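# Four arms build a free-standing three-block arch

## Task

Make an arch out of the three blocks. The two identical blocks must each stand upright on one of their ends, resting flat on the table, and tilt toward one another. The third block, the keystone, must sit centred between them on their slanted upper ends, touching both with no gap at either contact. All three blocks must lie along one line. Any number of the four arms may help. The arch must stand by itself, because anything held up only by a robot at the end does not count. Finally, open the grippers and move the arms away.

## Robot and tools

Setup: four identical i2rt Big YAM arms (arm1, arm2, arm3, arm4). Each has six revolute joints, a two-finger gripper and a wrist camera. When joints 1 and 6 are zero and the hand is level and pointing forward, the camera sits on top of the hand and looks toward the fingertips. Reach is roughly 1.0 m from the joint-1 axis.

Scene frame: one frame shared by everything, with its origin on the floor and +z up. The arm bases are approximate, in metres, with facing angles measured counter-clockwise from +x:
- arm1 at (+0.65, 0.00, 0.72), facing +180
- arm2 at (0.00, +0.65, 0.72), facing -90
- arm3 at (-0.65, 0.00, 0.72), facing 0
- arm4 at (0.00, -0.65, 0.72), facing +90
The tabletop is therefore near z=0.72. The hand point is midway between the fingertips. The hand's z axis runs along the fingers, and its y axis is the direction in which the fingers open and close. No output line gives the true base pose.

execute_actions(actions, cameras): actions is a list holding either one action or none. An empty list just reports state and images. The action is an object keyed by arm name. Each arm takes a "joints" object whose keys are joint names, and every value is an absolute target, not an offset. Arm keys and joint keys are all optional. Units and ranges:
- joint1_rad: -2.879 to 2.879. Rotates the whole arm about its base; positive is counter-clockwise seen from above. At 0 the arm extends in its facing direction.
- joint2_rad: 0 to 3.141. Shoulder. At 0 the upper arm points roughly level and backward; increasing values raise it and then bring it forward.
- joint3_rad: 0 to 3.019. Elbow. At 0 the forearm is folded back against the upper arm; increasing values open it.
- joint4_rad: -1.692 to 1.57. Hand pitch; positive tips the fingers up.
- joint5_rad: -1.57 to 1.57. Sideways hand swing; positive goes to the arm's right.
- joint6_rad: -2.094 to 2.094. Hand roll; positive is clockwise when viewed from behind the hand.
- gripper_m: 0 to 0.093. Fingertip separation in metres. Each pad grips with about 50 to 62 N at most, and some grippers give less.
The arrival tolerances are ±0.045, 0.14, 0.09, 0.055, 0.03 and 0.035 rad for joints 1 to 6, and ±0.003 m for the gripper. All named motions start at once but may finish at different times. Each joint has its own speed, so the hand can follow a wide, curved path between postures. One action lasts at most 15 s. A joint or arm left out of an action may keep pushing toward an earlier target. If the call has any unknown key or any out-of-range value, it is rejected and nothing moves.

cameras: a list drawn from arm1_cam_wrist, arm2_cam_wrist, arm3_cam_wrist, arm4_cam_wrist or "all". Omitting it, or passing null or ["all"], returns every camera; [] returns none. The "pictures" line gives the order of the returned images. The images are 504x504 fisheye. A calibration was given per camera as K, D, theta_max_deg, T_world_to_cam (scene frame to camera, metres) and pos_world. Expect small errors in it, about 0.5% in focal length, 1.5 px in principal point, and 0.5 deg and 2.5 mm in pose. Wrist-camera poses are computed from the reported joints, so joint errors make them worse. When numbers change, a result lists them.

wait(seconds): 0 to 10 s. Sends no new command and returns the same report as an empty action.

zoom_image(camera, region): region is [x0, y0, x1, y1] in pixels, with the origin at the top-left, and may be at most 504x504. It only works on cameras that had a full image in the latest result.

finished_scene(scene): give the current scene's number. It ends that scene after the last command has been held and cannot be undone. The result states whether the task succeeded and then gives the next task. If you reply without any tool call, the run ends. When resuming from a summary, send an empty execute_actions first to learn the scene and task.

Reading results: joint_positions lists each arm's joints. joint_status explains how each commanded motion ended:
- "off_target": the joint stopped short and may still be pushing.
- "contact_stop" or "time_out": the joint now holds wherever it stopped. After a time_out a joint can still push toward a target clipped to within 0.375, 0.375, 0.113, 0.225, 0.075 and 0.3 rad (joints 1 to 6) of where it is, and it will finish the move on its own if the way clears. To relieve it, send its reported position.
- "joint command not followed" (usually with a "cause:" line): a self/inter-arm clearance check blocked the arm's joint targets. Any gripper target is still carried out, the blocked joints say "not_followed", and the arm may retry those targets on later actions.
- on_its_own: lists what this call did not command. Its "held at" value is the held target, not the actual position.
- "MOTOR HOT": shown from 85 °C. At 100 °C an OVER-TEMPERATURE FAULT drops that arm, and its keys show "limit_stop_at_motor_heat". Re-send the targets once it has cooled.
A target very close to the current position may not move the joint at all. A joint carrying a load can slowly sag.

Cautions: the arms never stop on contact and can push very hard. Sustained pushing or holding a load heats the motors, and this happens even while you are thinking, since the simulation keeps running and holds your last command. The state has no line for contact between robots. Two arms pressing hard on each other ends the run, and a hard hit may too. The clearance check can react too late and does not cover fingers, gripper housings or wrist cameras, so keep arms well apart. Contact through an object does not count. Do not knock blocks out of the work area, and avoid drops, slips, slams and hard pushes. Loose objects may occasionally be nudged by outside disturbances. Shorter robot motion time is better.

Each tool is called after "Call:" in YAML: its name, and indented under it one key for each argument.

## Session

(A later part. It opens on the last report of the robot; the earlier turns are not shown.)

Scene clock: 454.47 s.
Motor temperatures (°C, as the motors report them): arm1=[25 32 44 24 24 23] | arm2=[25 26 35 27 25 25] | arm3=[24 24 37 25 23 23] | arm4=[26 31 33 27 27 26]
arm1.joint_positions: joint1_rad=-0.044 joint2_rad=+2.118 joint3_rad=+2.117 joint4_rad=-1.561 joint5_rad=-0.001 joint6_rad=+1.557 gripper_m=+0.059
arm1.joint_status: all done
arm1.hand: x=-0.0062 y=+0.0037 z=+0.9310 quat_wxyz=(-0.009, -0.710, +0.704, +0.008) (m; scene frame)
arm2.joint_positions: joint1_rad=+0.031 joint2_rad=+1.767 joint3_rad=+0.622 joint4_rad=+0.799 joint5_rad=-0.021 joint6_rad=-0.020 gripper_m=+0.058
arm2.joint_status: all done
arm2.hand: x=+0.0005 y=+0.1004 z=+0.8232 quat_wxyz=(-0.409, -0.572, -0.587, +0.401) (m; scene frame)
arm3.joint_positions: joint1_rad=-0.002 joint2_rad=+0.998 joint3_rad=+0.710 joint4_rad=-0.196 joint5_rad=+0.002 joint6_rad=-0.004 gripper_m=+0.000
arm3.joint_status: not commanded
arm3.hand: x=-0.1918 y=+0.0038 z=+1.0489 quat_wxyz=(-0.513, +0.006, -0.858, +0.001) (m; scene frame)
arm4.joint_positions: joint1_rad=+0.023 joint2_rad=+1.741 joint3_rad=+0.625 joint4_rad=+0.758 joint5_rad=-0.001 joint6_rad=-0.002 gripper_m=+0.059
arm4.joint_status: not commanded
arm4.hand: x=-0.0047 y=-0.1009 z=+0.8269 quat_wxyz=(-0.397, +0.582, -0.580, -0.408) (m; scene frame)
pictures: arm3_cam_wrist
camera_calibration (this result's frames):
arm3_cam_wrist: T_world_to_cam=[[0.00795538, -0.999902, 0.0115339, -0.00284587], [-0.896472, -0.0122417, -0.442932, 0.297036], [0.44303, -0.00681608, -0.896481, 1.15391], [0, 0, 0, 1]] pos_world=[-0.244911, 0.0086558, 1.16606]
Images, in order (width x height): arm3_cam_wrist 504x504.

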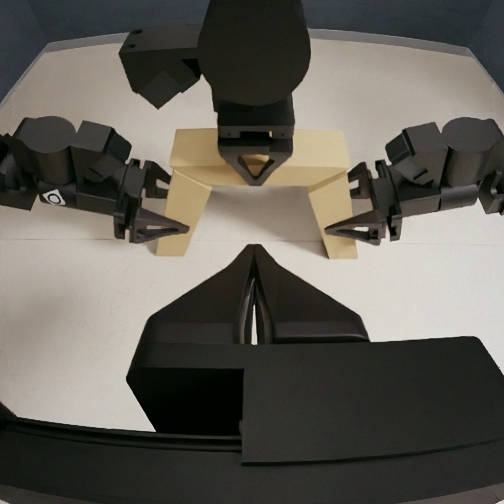

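Call:
execute_actions:
  actions:
    - {"arm1":{"joints":{"joint2_rad":2.121}},"arm2":{"joints":{"joint1_rad":0.018}},"arm3":{"joints":{"joint2_rad":1.366,"joint3_rad":0.07,"joint4_rad":1.27}}}
  cameras: ["arm3_cam_wrist"]

Call:
zoom_image:
  camera: "arm3_cam_wrist"
  region: [130, 60, 380, 270]

Call:
zoom_image:
  camera: "arm3_cam_wrist"
  region: [160, 90, 240, 160]

Call:
zoom_image:
  camera: "arm3_cam_wrist"
  region: [280, 90, 360, 160]

Scene clock: 466.10 s.
Motor temperatures (°C, as the motors report them): arm1=[25 33 44 24 24 23] | arm2=[25 27 35 27 25 25] | arm3=[24 24 38 25 23 23] | arm4=[26 31 33 27 27 26]
arm1.joint_positions: joint1_rad=-0.044 joint2_rad=+2.120 joint3_rad=+2.117 joint4_rad=-1.561 joint5_rad=-0.001 joint6_rad=+1.557 gripper_m=+0.059
arm1.joint_status: all done
arm1.hand: x=-0.0063 y=+0.0037 z=+0.9295 quat_wxyz=(-0.009, -0.710, +0.704, +0.007) (m; scene frame)
arm2.joint_positions: joint1_rad=+0.028 joint2_rad=+1.767 joint3_rad=+0.622 joint4_rad=+0.799 joint5_rad=-0.021 joint6_rad=-0.020 gripper_m=+0.058
arm2.joint_status: all done
arm2.hand: x=-0.0009 y=+0.1004 z=+0.8232 quat_wxyz=(-0.408, -0.573, -0.586, +0.402) (m; scene frame)
arm3.joint_positions: joint1_rad=-0.002 joint2_rad=+1.375 joint3_rad=+0.075 joint4_rad=+1.251 joint5_rad=+0.002 joint6_rad=-0.004 gripper_m=+0.000
arm3.joint_status: all done
arm3.hand: x=-0.2880 y=+0.0026 z=+0.9223 quat_wxyz=(-0.686, +0.005, -0.727, +0.001) (m; scene frame)
arm4.joint_positions: joint1_rad=+0.023 joint2_rad=+1.741 joint3_rad=+0.625 joint4_rad=+0.758 joint5_rad=-0.001 joint6_rad=-0.002 gripper_m=+0.059
arm4.joint_status: not commanded
arm4.hand: x=-0.0047 y=-0.1009 z=+0.8269 quat_wxyz=(-0.397, +0.582, -0.580, -0.408) (m; scene frame)
pictures: arm3_cam_wrist
camera_calibration (this result's frames):
arm3_cam_wrist: T_world_to_cam=[[0.00454399, -0.999933, 0.0106427, -0.00200249], [-0.626109, -0.0111434, -0.779656, 0.543095], [0.779722, -0.00312072, -0.626118, 0.930563], [0, 0, 0, 1]] pos_world=[-0.385535, 0.0069536, 1.00609]
Images, in order (width x height): arm3_cam_wrist 504x504.

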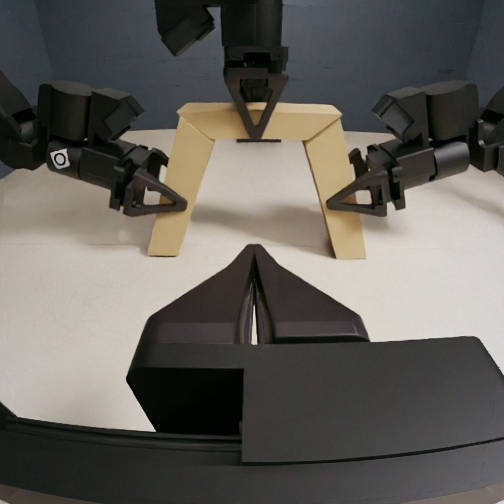

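Region (130, 60, 380, 270) of arm3_cam_wrist's 504x504 image, scaled by 2.016, with more detail than that image has; it fills the top 423 rows of this view, and the rest is white.

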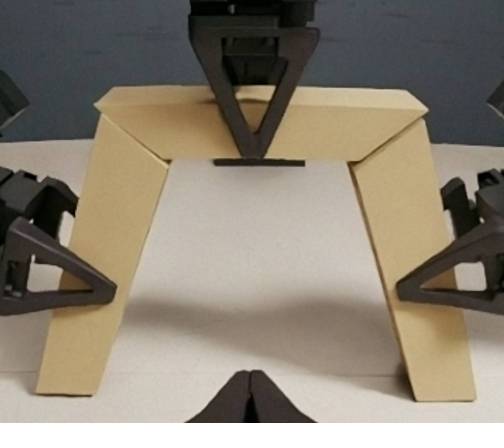

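Region (160, 90, 240, 160) of arm3_cam_wrist's 504x504 image, scaled by 6.300, with more detail than that image has; it fills the top 441 rows of this view, and the rest is white.

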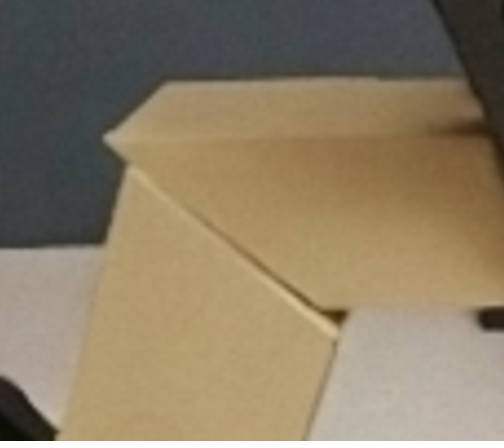

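Region (280, 90, 360, 160) of arm3_cam_wrist's 504x504 image, scaled by 6.300, with more detail than that image has; it fills the top 441 rows of this view, and the rest is white.

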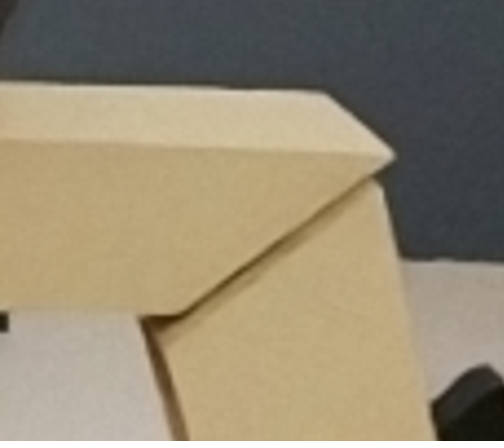

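Call:
execute_actions:
  actions:
    - {"arm1":{"joints":{"joint4_rad":-1.539,"joint1_rad":-0.031}}}
  cameras: []

Call:
execute_actions:
  actions:
    - {"arm1":{"joints":{"gripper_m":0.075}}}
  cameras: ["arm3_cam_wrist","arm1_cam_wrist"]

Call:
zoom_image:
  camera: "arm3_cam_wrist"
  region: [130, 60, 380, 270]

Scene clock: 475.53 s.
Motor temperatures (°C, as the motors report them): arm1=[25 33 44 24 24 23] | arm2=[25 27 35 27 25 25] | arm3=[24 24 34 25 23 23] | arm4=[26 31 33 27 27 26]
arm1.joint_positions: joint1_rad=-0.041 joint2_rad=+2.120 joint3_rad=+2.117 joint4_rad=-1.549 joint5_rad=-0.001 joint6_rad=+1.557 gripper_m=+0.059
arm1.joint_status: all done
arm1.hand: x=-0.0093 y=+0.0020 z=+0.9296 quat_wxyz=(-0.013, -0.711, +0.703, +0.011) (m; scene frame)
arm2.joint_positions: joint1_rad=+0.028 joint2_rad=+1.767 joint3_rad=+0.622 joint4_rad=+0.799 joint5_rad=-0.021 joint6_rad=-0.020 gripper_m=+0.058
arm2.joint_status: not commanded
arm2.hand: x=-0.0009 y=+0.1004 z=+0.8232 quat_wxyz=(-0.408, -0.573, -0.586, +0.402) (m; scene frame)
arm3.joint_positions: joint1_rad=-0.002 joint2_rad=+1.375 joint3_rad=+0.075 joint4_rad=+1.251 joint5_rad=+0.002 joint6_rad=-0.004 gripper_m=+0.000
arm3.joint_status: not commanded
arm3.hand: x=-0.2880 y=+0.0026 z=+0.9223 quat_wxyz=(-0.686, +0.005, -0.727, +0.001) (m; scene frame)
arm4.joint_positions: joint1_rad=+0.023 joint2_rad=+1.741 joint3_rad=+0.625 joint4_rad=+0.758 joint5_rad=-0.001 joint6_rad=-0.002 gripper_m=+0.059
arm4.joint_status: not commanded
arm4.hand: x=-0.0047 y=-0.1009 z=+0.8269 quat_wxyz=(-0.397, +0.582, -0.580, -0.408) (m; scene frame)
pictures: none
No camera images: the call's "cameras" was empty. Leave "cameras" out to get every camera's image.

Scene clock: 476.07 s.
Motor temperatures (°C, as the motors report them): arm1=[25 33 44 24 24 23] | arm2=[25 27 35 27 25 25] | arm3=[24 24 34 25 23 23] | arm4=[26 31 33 27 27 26]
arm1.joint_positions: joint1_rad=-0.041 joint2_rad=+2.120 joint3_rad=+2.117 joint4_rad=-1.549 joint5_rad=-0.001 joint6_rad=+1.557 gripper_m=+0.075
arm1.joint_status: all done
arm1.hand: x=-0.0093 y=+0.0020 z=+0.9296 quat_wxyz=(-0.013, -0.711, +0.703, +0.011) (m; scene frame)
arm2.joint_positions: joint1_rad=+0.028 joint2_rad=+1.770 joint3_rad=+0.622 joint4_rad=+0.799 joint5_rad=-0.021 joint6_rad=-0.021 gripper_m=+0.058
arm2.joint_status: not commanded
arm2.hand: x=-0.0009 y=+0.1006 z=+0.8214 quat_wxyz=(-0.407, -0.574, -0.587, +0.401) (m; scene frame)
arm3.joint_positions: joint1_rad=-0.002 joint2_rad=+1.375 joint3_rad=+0.075 joint4_rad=+1.251 joint5_rad=+0.002 joint6_rad=-0.004 gripper_m=+0.000
arm3.joint_status: not commanded
arm3.hand: x=-0.2880 y=+0.0026 z=+0.9223 quat_wxyz=(-0.686, +0.005, -0.727, +0.001) (m; scene frame)
arm4.joint_positions: joint1_rad=+0.023 joint2_rad=+1.741 joint3_rad=+0.625 joint4_rad=+0.758 joint5_rad=-0.001 joint6_rad=-0.002 gripper_m=+0.059
arm4.joint_status: not commanded
arm4.hand: x=-0.0047 y=-0.1009 z=+0.8269 quat_wxyz=(-0.397, +0.582, -0.580, -0.408) (m; scene frame)
pictures: arm1_cam_wrist, arm3_cam_wrist
camera_calibration (this result's frames):
arm1_cam_wrist: T_world_to_cam=[[0.998937, 0.000448543, -0.0460946, 0.0548758], [0.0272382, -0.812457, 0.582385, -0.531408], [-0.0371887, -0.583021, -0.811605, 0.882016], [0, 0, 0, 1]] pos_world=[-0.00754181, 0.0824631, 1.02786]
arm3_cam_wrist: T_world_to_cam=[[0.00454399, -0.999933, 0.0106427, -0.00200249], [-0.626109, -0.0111434, -0.779656, 0.543095], [0.779722, -0.00312072, -0.626118, 0.930563], [0, 0, 0, 1]] pos_world=[-0.385535, 0.0069536, 1.00609]
Images, in order (width x height): arm1_cam_wrist 504x504, arm3_cam_wrist 504x504.

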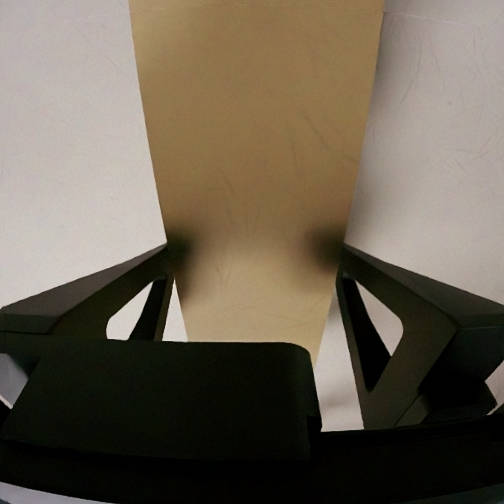

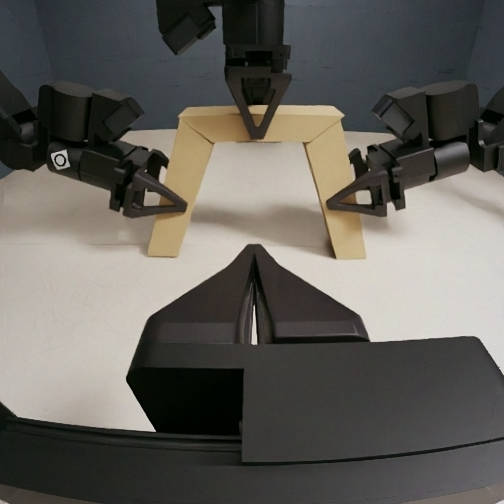

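Region (130, 60, 380, 270) of arm3_cam_wrist's 504x504 image, scaled by 2.016, with more detail than that image has; it fills the top 423 rows of this view, and the rest is white.

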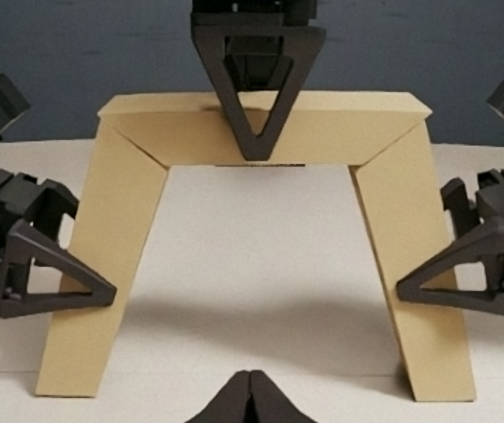

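Now release the leaners.

Call:
execute_actions:
  actions:
    - {"arm2":{"joints":{"gripper_m":0.08}},"arm4":{"joints":{"gripper_m":0.08}},"arm1":{"joints":{"gripper_m":0.09}}}
  cameras: ["arm3_cam_wrist"]

Call:
zoom_image:
  camera: "arm3_cam_wrist"
  region: [130, 60, 380, 270]

Call:
zoom_image:
  camera: "arm3_cam_wrist"
  region: [160, 90, 240, 160]

Call:
zoom_image:
  camera: "arm3_cam_wrist"
  region: [280, 90, 360, 160]

Call:
zoom_image:
  camera: "arm3_cam_wrist"
  region: [125, 215, 205, 275]

Call:
zoom_image:
  camera: "arm3_cam_wrist"
  region: [310, 215, 390, 275]

Scene clock: 483.97 s.
Motor temperatures (°C, as the motors report them): arm1=[25 33 44 24 24 23] | arm2=[25 27 35 27 25 25] | arm3=[24 24 33 25 23 23] | arm4=[26 31 33 27 27 26]
arm1.joint_positions: joint1_rad=-0.041 joint2_rad=+2.120 joint3_rad=+2.117 joint4_rad=-1.549 joint5_rad=-0.001 joint6_rad=+1.557 gripper_m=+0.090
arm1.joint_status: all done
arm1.hand: x=-0.0093 y=+0.0020 z=+0.9296 quat_wxyz=(-0.013, -0.711, +0.703, +0.011) (m; scene frame)
arm2.joint_positions: joint1_rad=+0.028 joint2_rad=+1.761 joint3_rad=+0.646 joint4_rad=+0.808 joint5_rad=-0.021 joint6_rad=-0.021 gripper_m=+0.080
arm2.joint_status: all done
arm2.hand: x=-0.0011 y=+0.0888 z=+0.8382 quat_wxyz=(-0.419, -0.565, -0.578, +0.414) (m; scene frame)
arm3.joint_positions: joint1_rad=-0.002 joint2_rad=+1.375 joint3_rad=+0.075 joint4_rad=+1.251 joint5_rad=+0.002 joint6_rad=-0.004 gripper_m=+0.000
arm3.joint_status: not commanded
arm3.hand: x=-0.2880 y=+0.0026 z=+0.9223 quat_wxyz=(-0.686, +0.005, -0.727, +0.001) (m; scene frame)
arm4.joint_positions: joint1_rad=+0.023 joint2_rad=+1.711 joint3_rad=+0.625 joint4_rad=+0.764 joint5_rad=-0.001 joint6_rad=-0.002 gripper_m=+0.080
arm4.joint_status: all done
arm4.hand: x=-0.0045 y=-0.0985 z=+0.8444 quat_wxyz=(-0.408, +0.575, -0.572, -0.419) (m; scene frame)
pictures: arm3_cam_wrist
camera_calibration (this result's frames):
arm3_cam_wrist: T_world_to_cam=[[0.00454399, -0.999933, 0.0106427, -0.00200249], [-0.626109, -0.0111434, -0.779656, 0.543095], [0.779722, -0.00312072, -0.626118, 0.930563], [0, 0, 0, 1]] pos_world=[-0.385535, 0.0069536, 1.00609]
Images, in order (width x height): arm3_cam_wrist 504x504.

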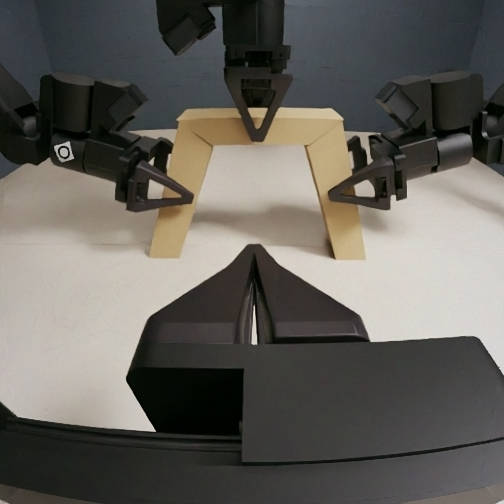

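Region (130, 60, 380, 270) of arm3_cam_wrist's 504x504 image, scaled by 2.016, with more detail than that image has; it fills the top 423 rows of this view, and the rest is white.

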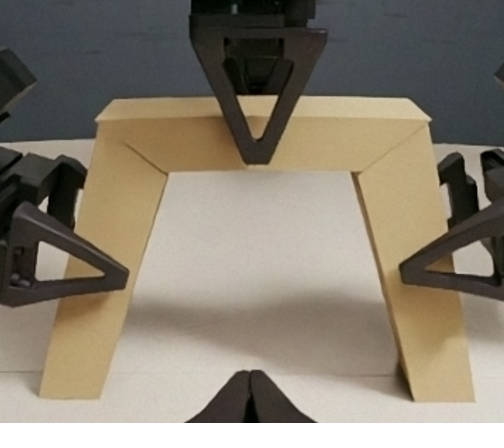

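Region (160, 90, 240, 160) of arm3_cam_wrist's 504x504 image, scaled by 6.300, with more detail than that image has; it fills the top 441 rows of this view, and the rest is white.

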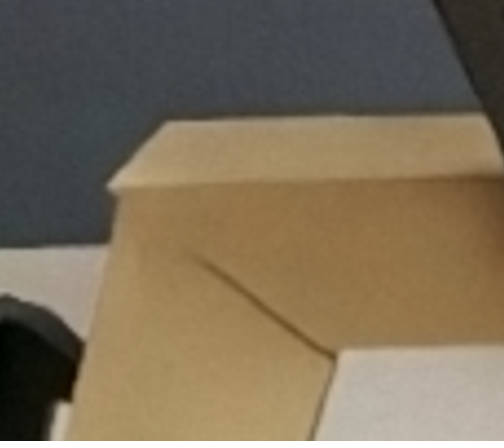

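Region (280, 90, 360, 160) of arm3_cam_wrist's 504x504 image, scaled by 6.300, with more detail than that image has; it fills the top 441 rows of this view, and the rest is white.

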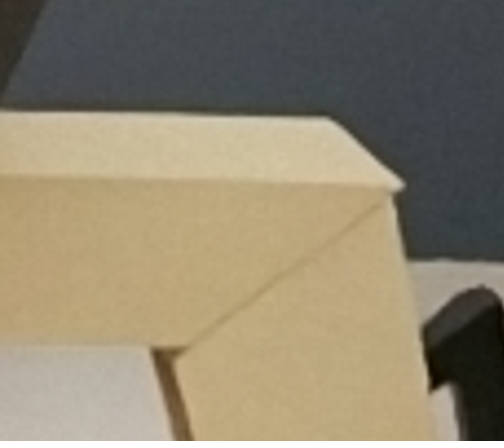

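Region (125, 215, 205, 275) of arm3_cam_wrist's 504x504 image, scaled by 6.300, with more detail than that image has; it fills the top 378 rows of this view, and the rest is white.

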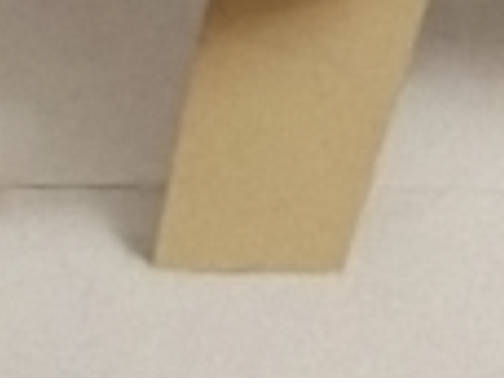

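Region (310, 215, 390, 275) of arm3_cam_wrist's 504x504 image, scaled by 6.300, with more detail than that image has; it fills the top 378 rows of this view, and the rest is white.

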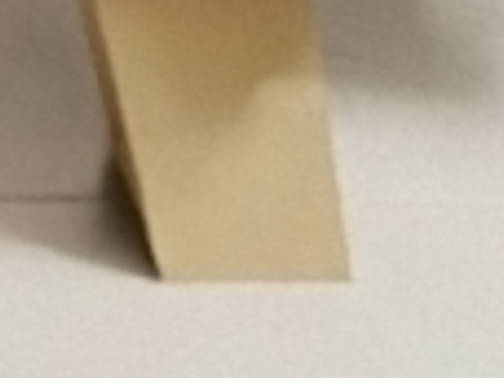

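Call:
execute_actions:
  actions:
    - {"arm1":{"joints":{"joint2_rad":1.75}},"arm2":{"joints":{"joint2_rad":1.4,"joint3_rad":0.2,"joint4_rad":0.9}},"arm4":{"joints":{"joint2_rad":1.4,"joint3_rad":0.2,"joint4_rad":0.9}}}

Scene clock: 491.33 s.
Motor temperatures (°C, as the motors report them): arm1=[25 33 44 24 24 23] | arm2=[25 27 34 27 25 25] | arm3=[24 24 31 25 23 23] | arm4=[26 30 33 27 27 26]
arm1.joint_positions: joint1_rad=-0.041 joint2_rad=+1.761 joint3_rad=+2.120 joint4_rad=-1.547 joint5_rad=-0.001 joint6_rad=+1.556 gripper_m=+0.090
arm1.joint_status: all done
arm1.hand: x=+0.0485 y=+0.0022 z=+1.1530 quat_wxyz=(-0.140, -0.697, +0.689, +0.140) (m; scene frame)
arm2.joint_positions: joint1_rad=+0.028 joint2_rad=+1.404 joint3_rad=+0.190 joint4_rad=+0.882 joint5_rad=-0.021 joint6_rad=-0.021 gripper_m=+0.080
arm2.joint_status: all done
arm2.hand: x=+0.0000 y=+0.2595 z=+0.8440 quat_wxyz=(-0.412, -0.570, -0.583, +0.406) (m; scene frame)
arm3.joint_positions: joint1_rad=-0.002 joint2_rad=+1.375 joint3_rad=+0.075 joint4_rad=+1.251 joint5_rad=+0.002 joint6_rad=-0.004 gripper_m=+0.000
arm3.joint_status: not commanded
arm3.hand: x=-0.2880 y=+0.0026 z=+0.9223 quat_wxyz=(-0.686, +0.005, -0.727, +0.001) (m; scene frame)
arm4.joint_positions: joint1_rad=+0.023 joint2_rad=+1.397 joint3_rad=+0.194 joint4_rad=+0.878 joint5_rad=-0.001 joint6_rad=-0.002 gripper_m=+0.080
arm4.joint_status: all done
arm4.hand: x=-0.0029 y=-0.2584 z=+0.8442 quat_wxyz=(-0.407, +0.576, -0.573, -0.418) (m; scene frame)
pictures: arm1_cam_wrist, arm2_cam_wrist, arm3_cam_wrist, arm4_cam_wrist
camera_calibration (this result's frames):
arm1_cam_wrist: T_world_to_cam=[[0.917105, 0.000884564, -0.398644, 0.417858], [0.232796, -0.812963, 0.533758, -0.616837], [-0.323611, -0.582315, -0.745778, 1.00359], [0, 0, 0, 1]] pos_world=[0.0851501, 0.0825708, 1.24427]
arm2_cam_wrist: T_world_to_cam=[[-0.999855, -0.0150087, 0.00804981, -0.00427149], [-0.016904, 0.816889, -0.576548, 0.282788], [0.00207744, -0.5766, -0.817024, 0.963903], [0, 0, 0, 1]] pos_world=[-0.00149308, 0.324716, 0.950607]
arm3_cam_wrist: T_world_to_cam=[[0.00454399, -0.999933, 0.0106427, -0.00200249], [-0.626109, -0.0111434, -0.779656, 0.543095], [0.779722, -0.00312072, -0.626118, 0.930563], [0, 0, 0, 1]] pos_world=[-0.385535, 0.0069536, 1.00609]
arm4_cam_wrist: T_world_to_cam=[[0.999997, -0.00239626, 0.000601877, 0.00298446], [-0.00160902, -0.816488, -0.57736, 0.278214], [0.00187493, 0.577358, -0.816489, 0.964164], [0, 0, 0, 1]] pos_world=[-0.00434454, -0.329502, 0.947858]
Images, in order (width x height): arm1_cam_wrist 504x504, arm2_cam_wrist 504x504, arm3_cam_wrist 504x504, arm4_cam_wrist 504x504.

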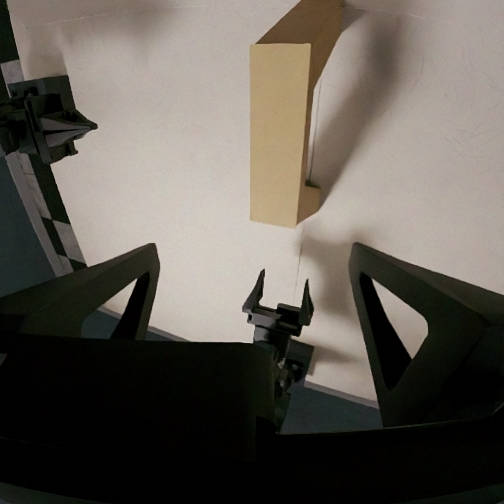

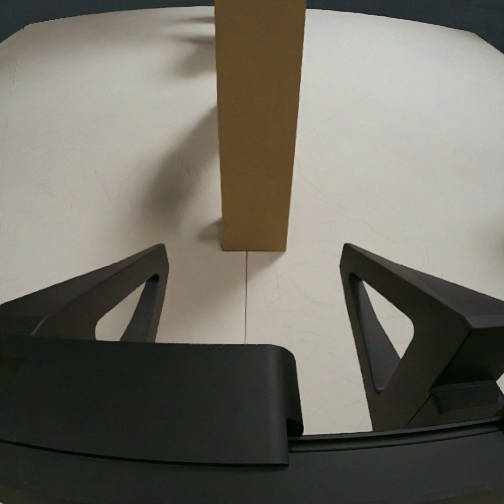

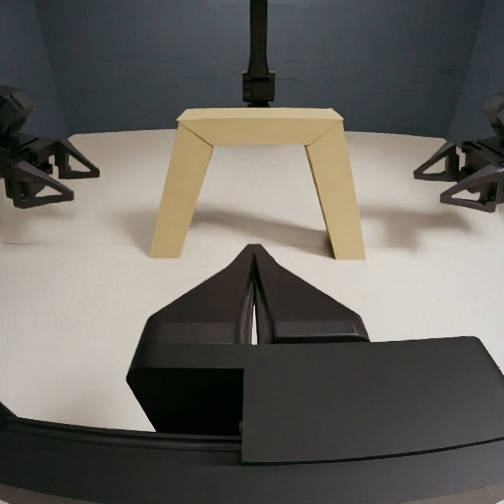

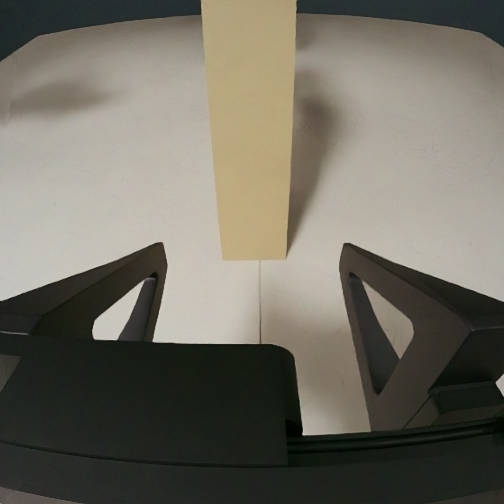

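Call:
finished_scene:
  scene: 1

The scene is finished: the task was done.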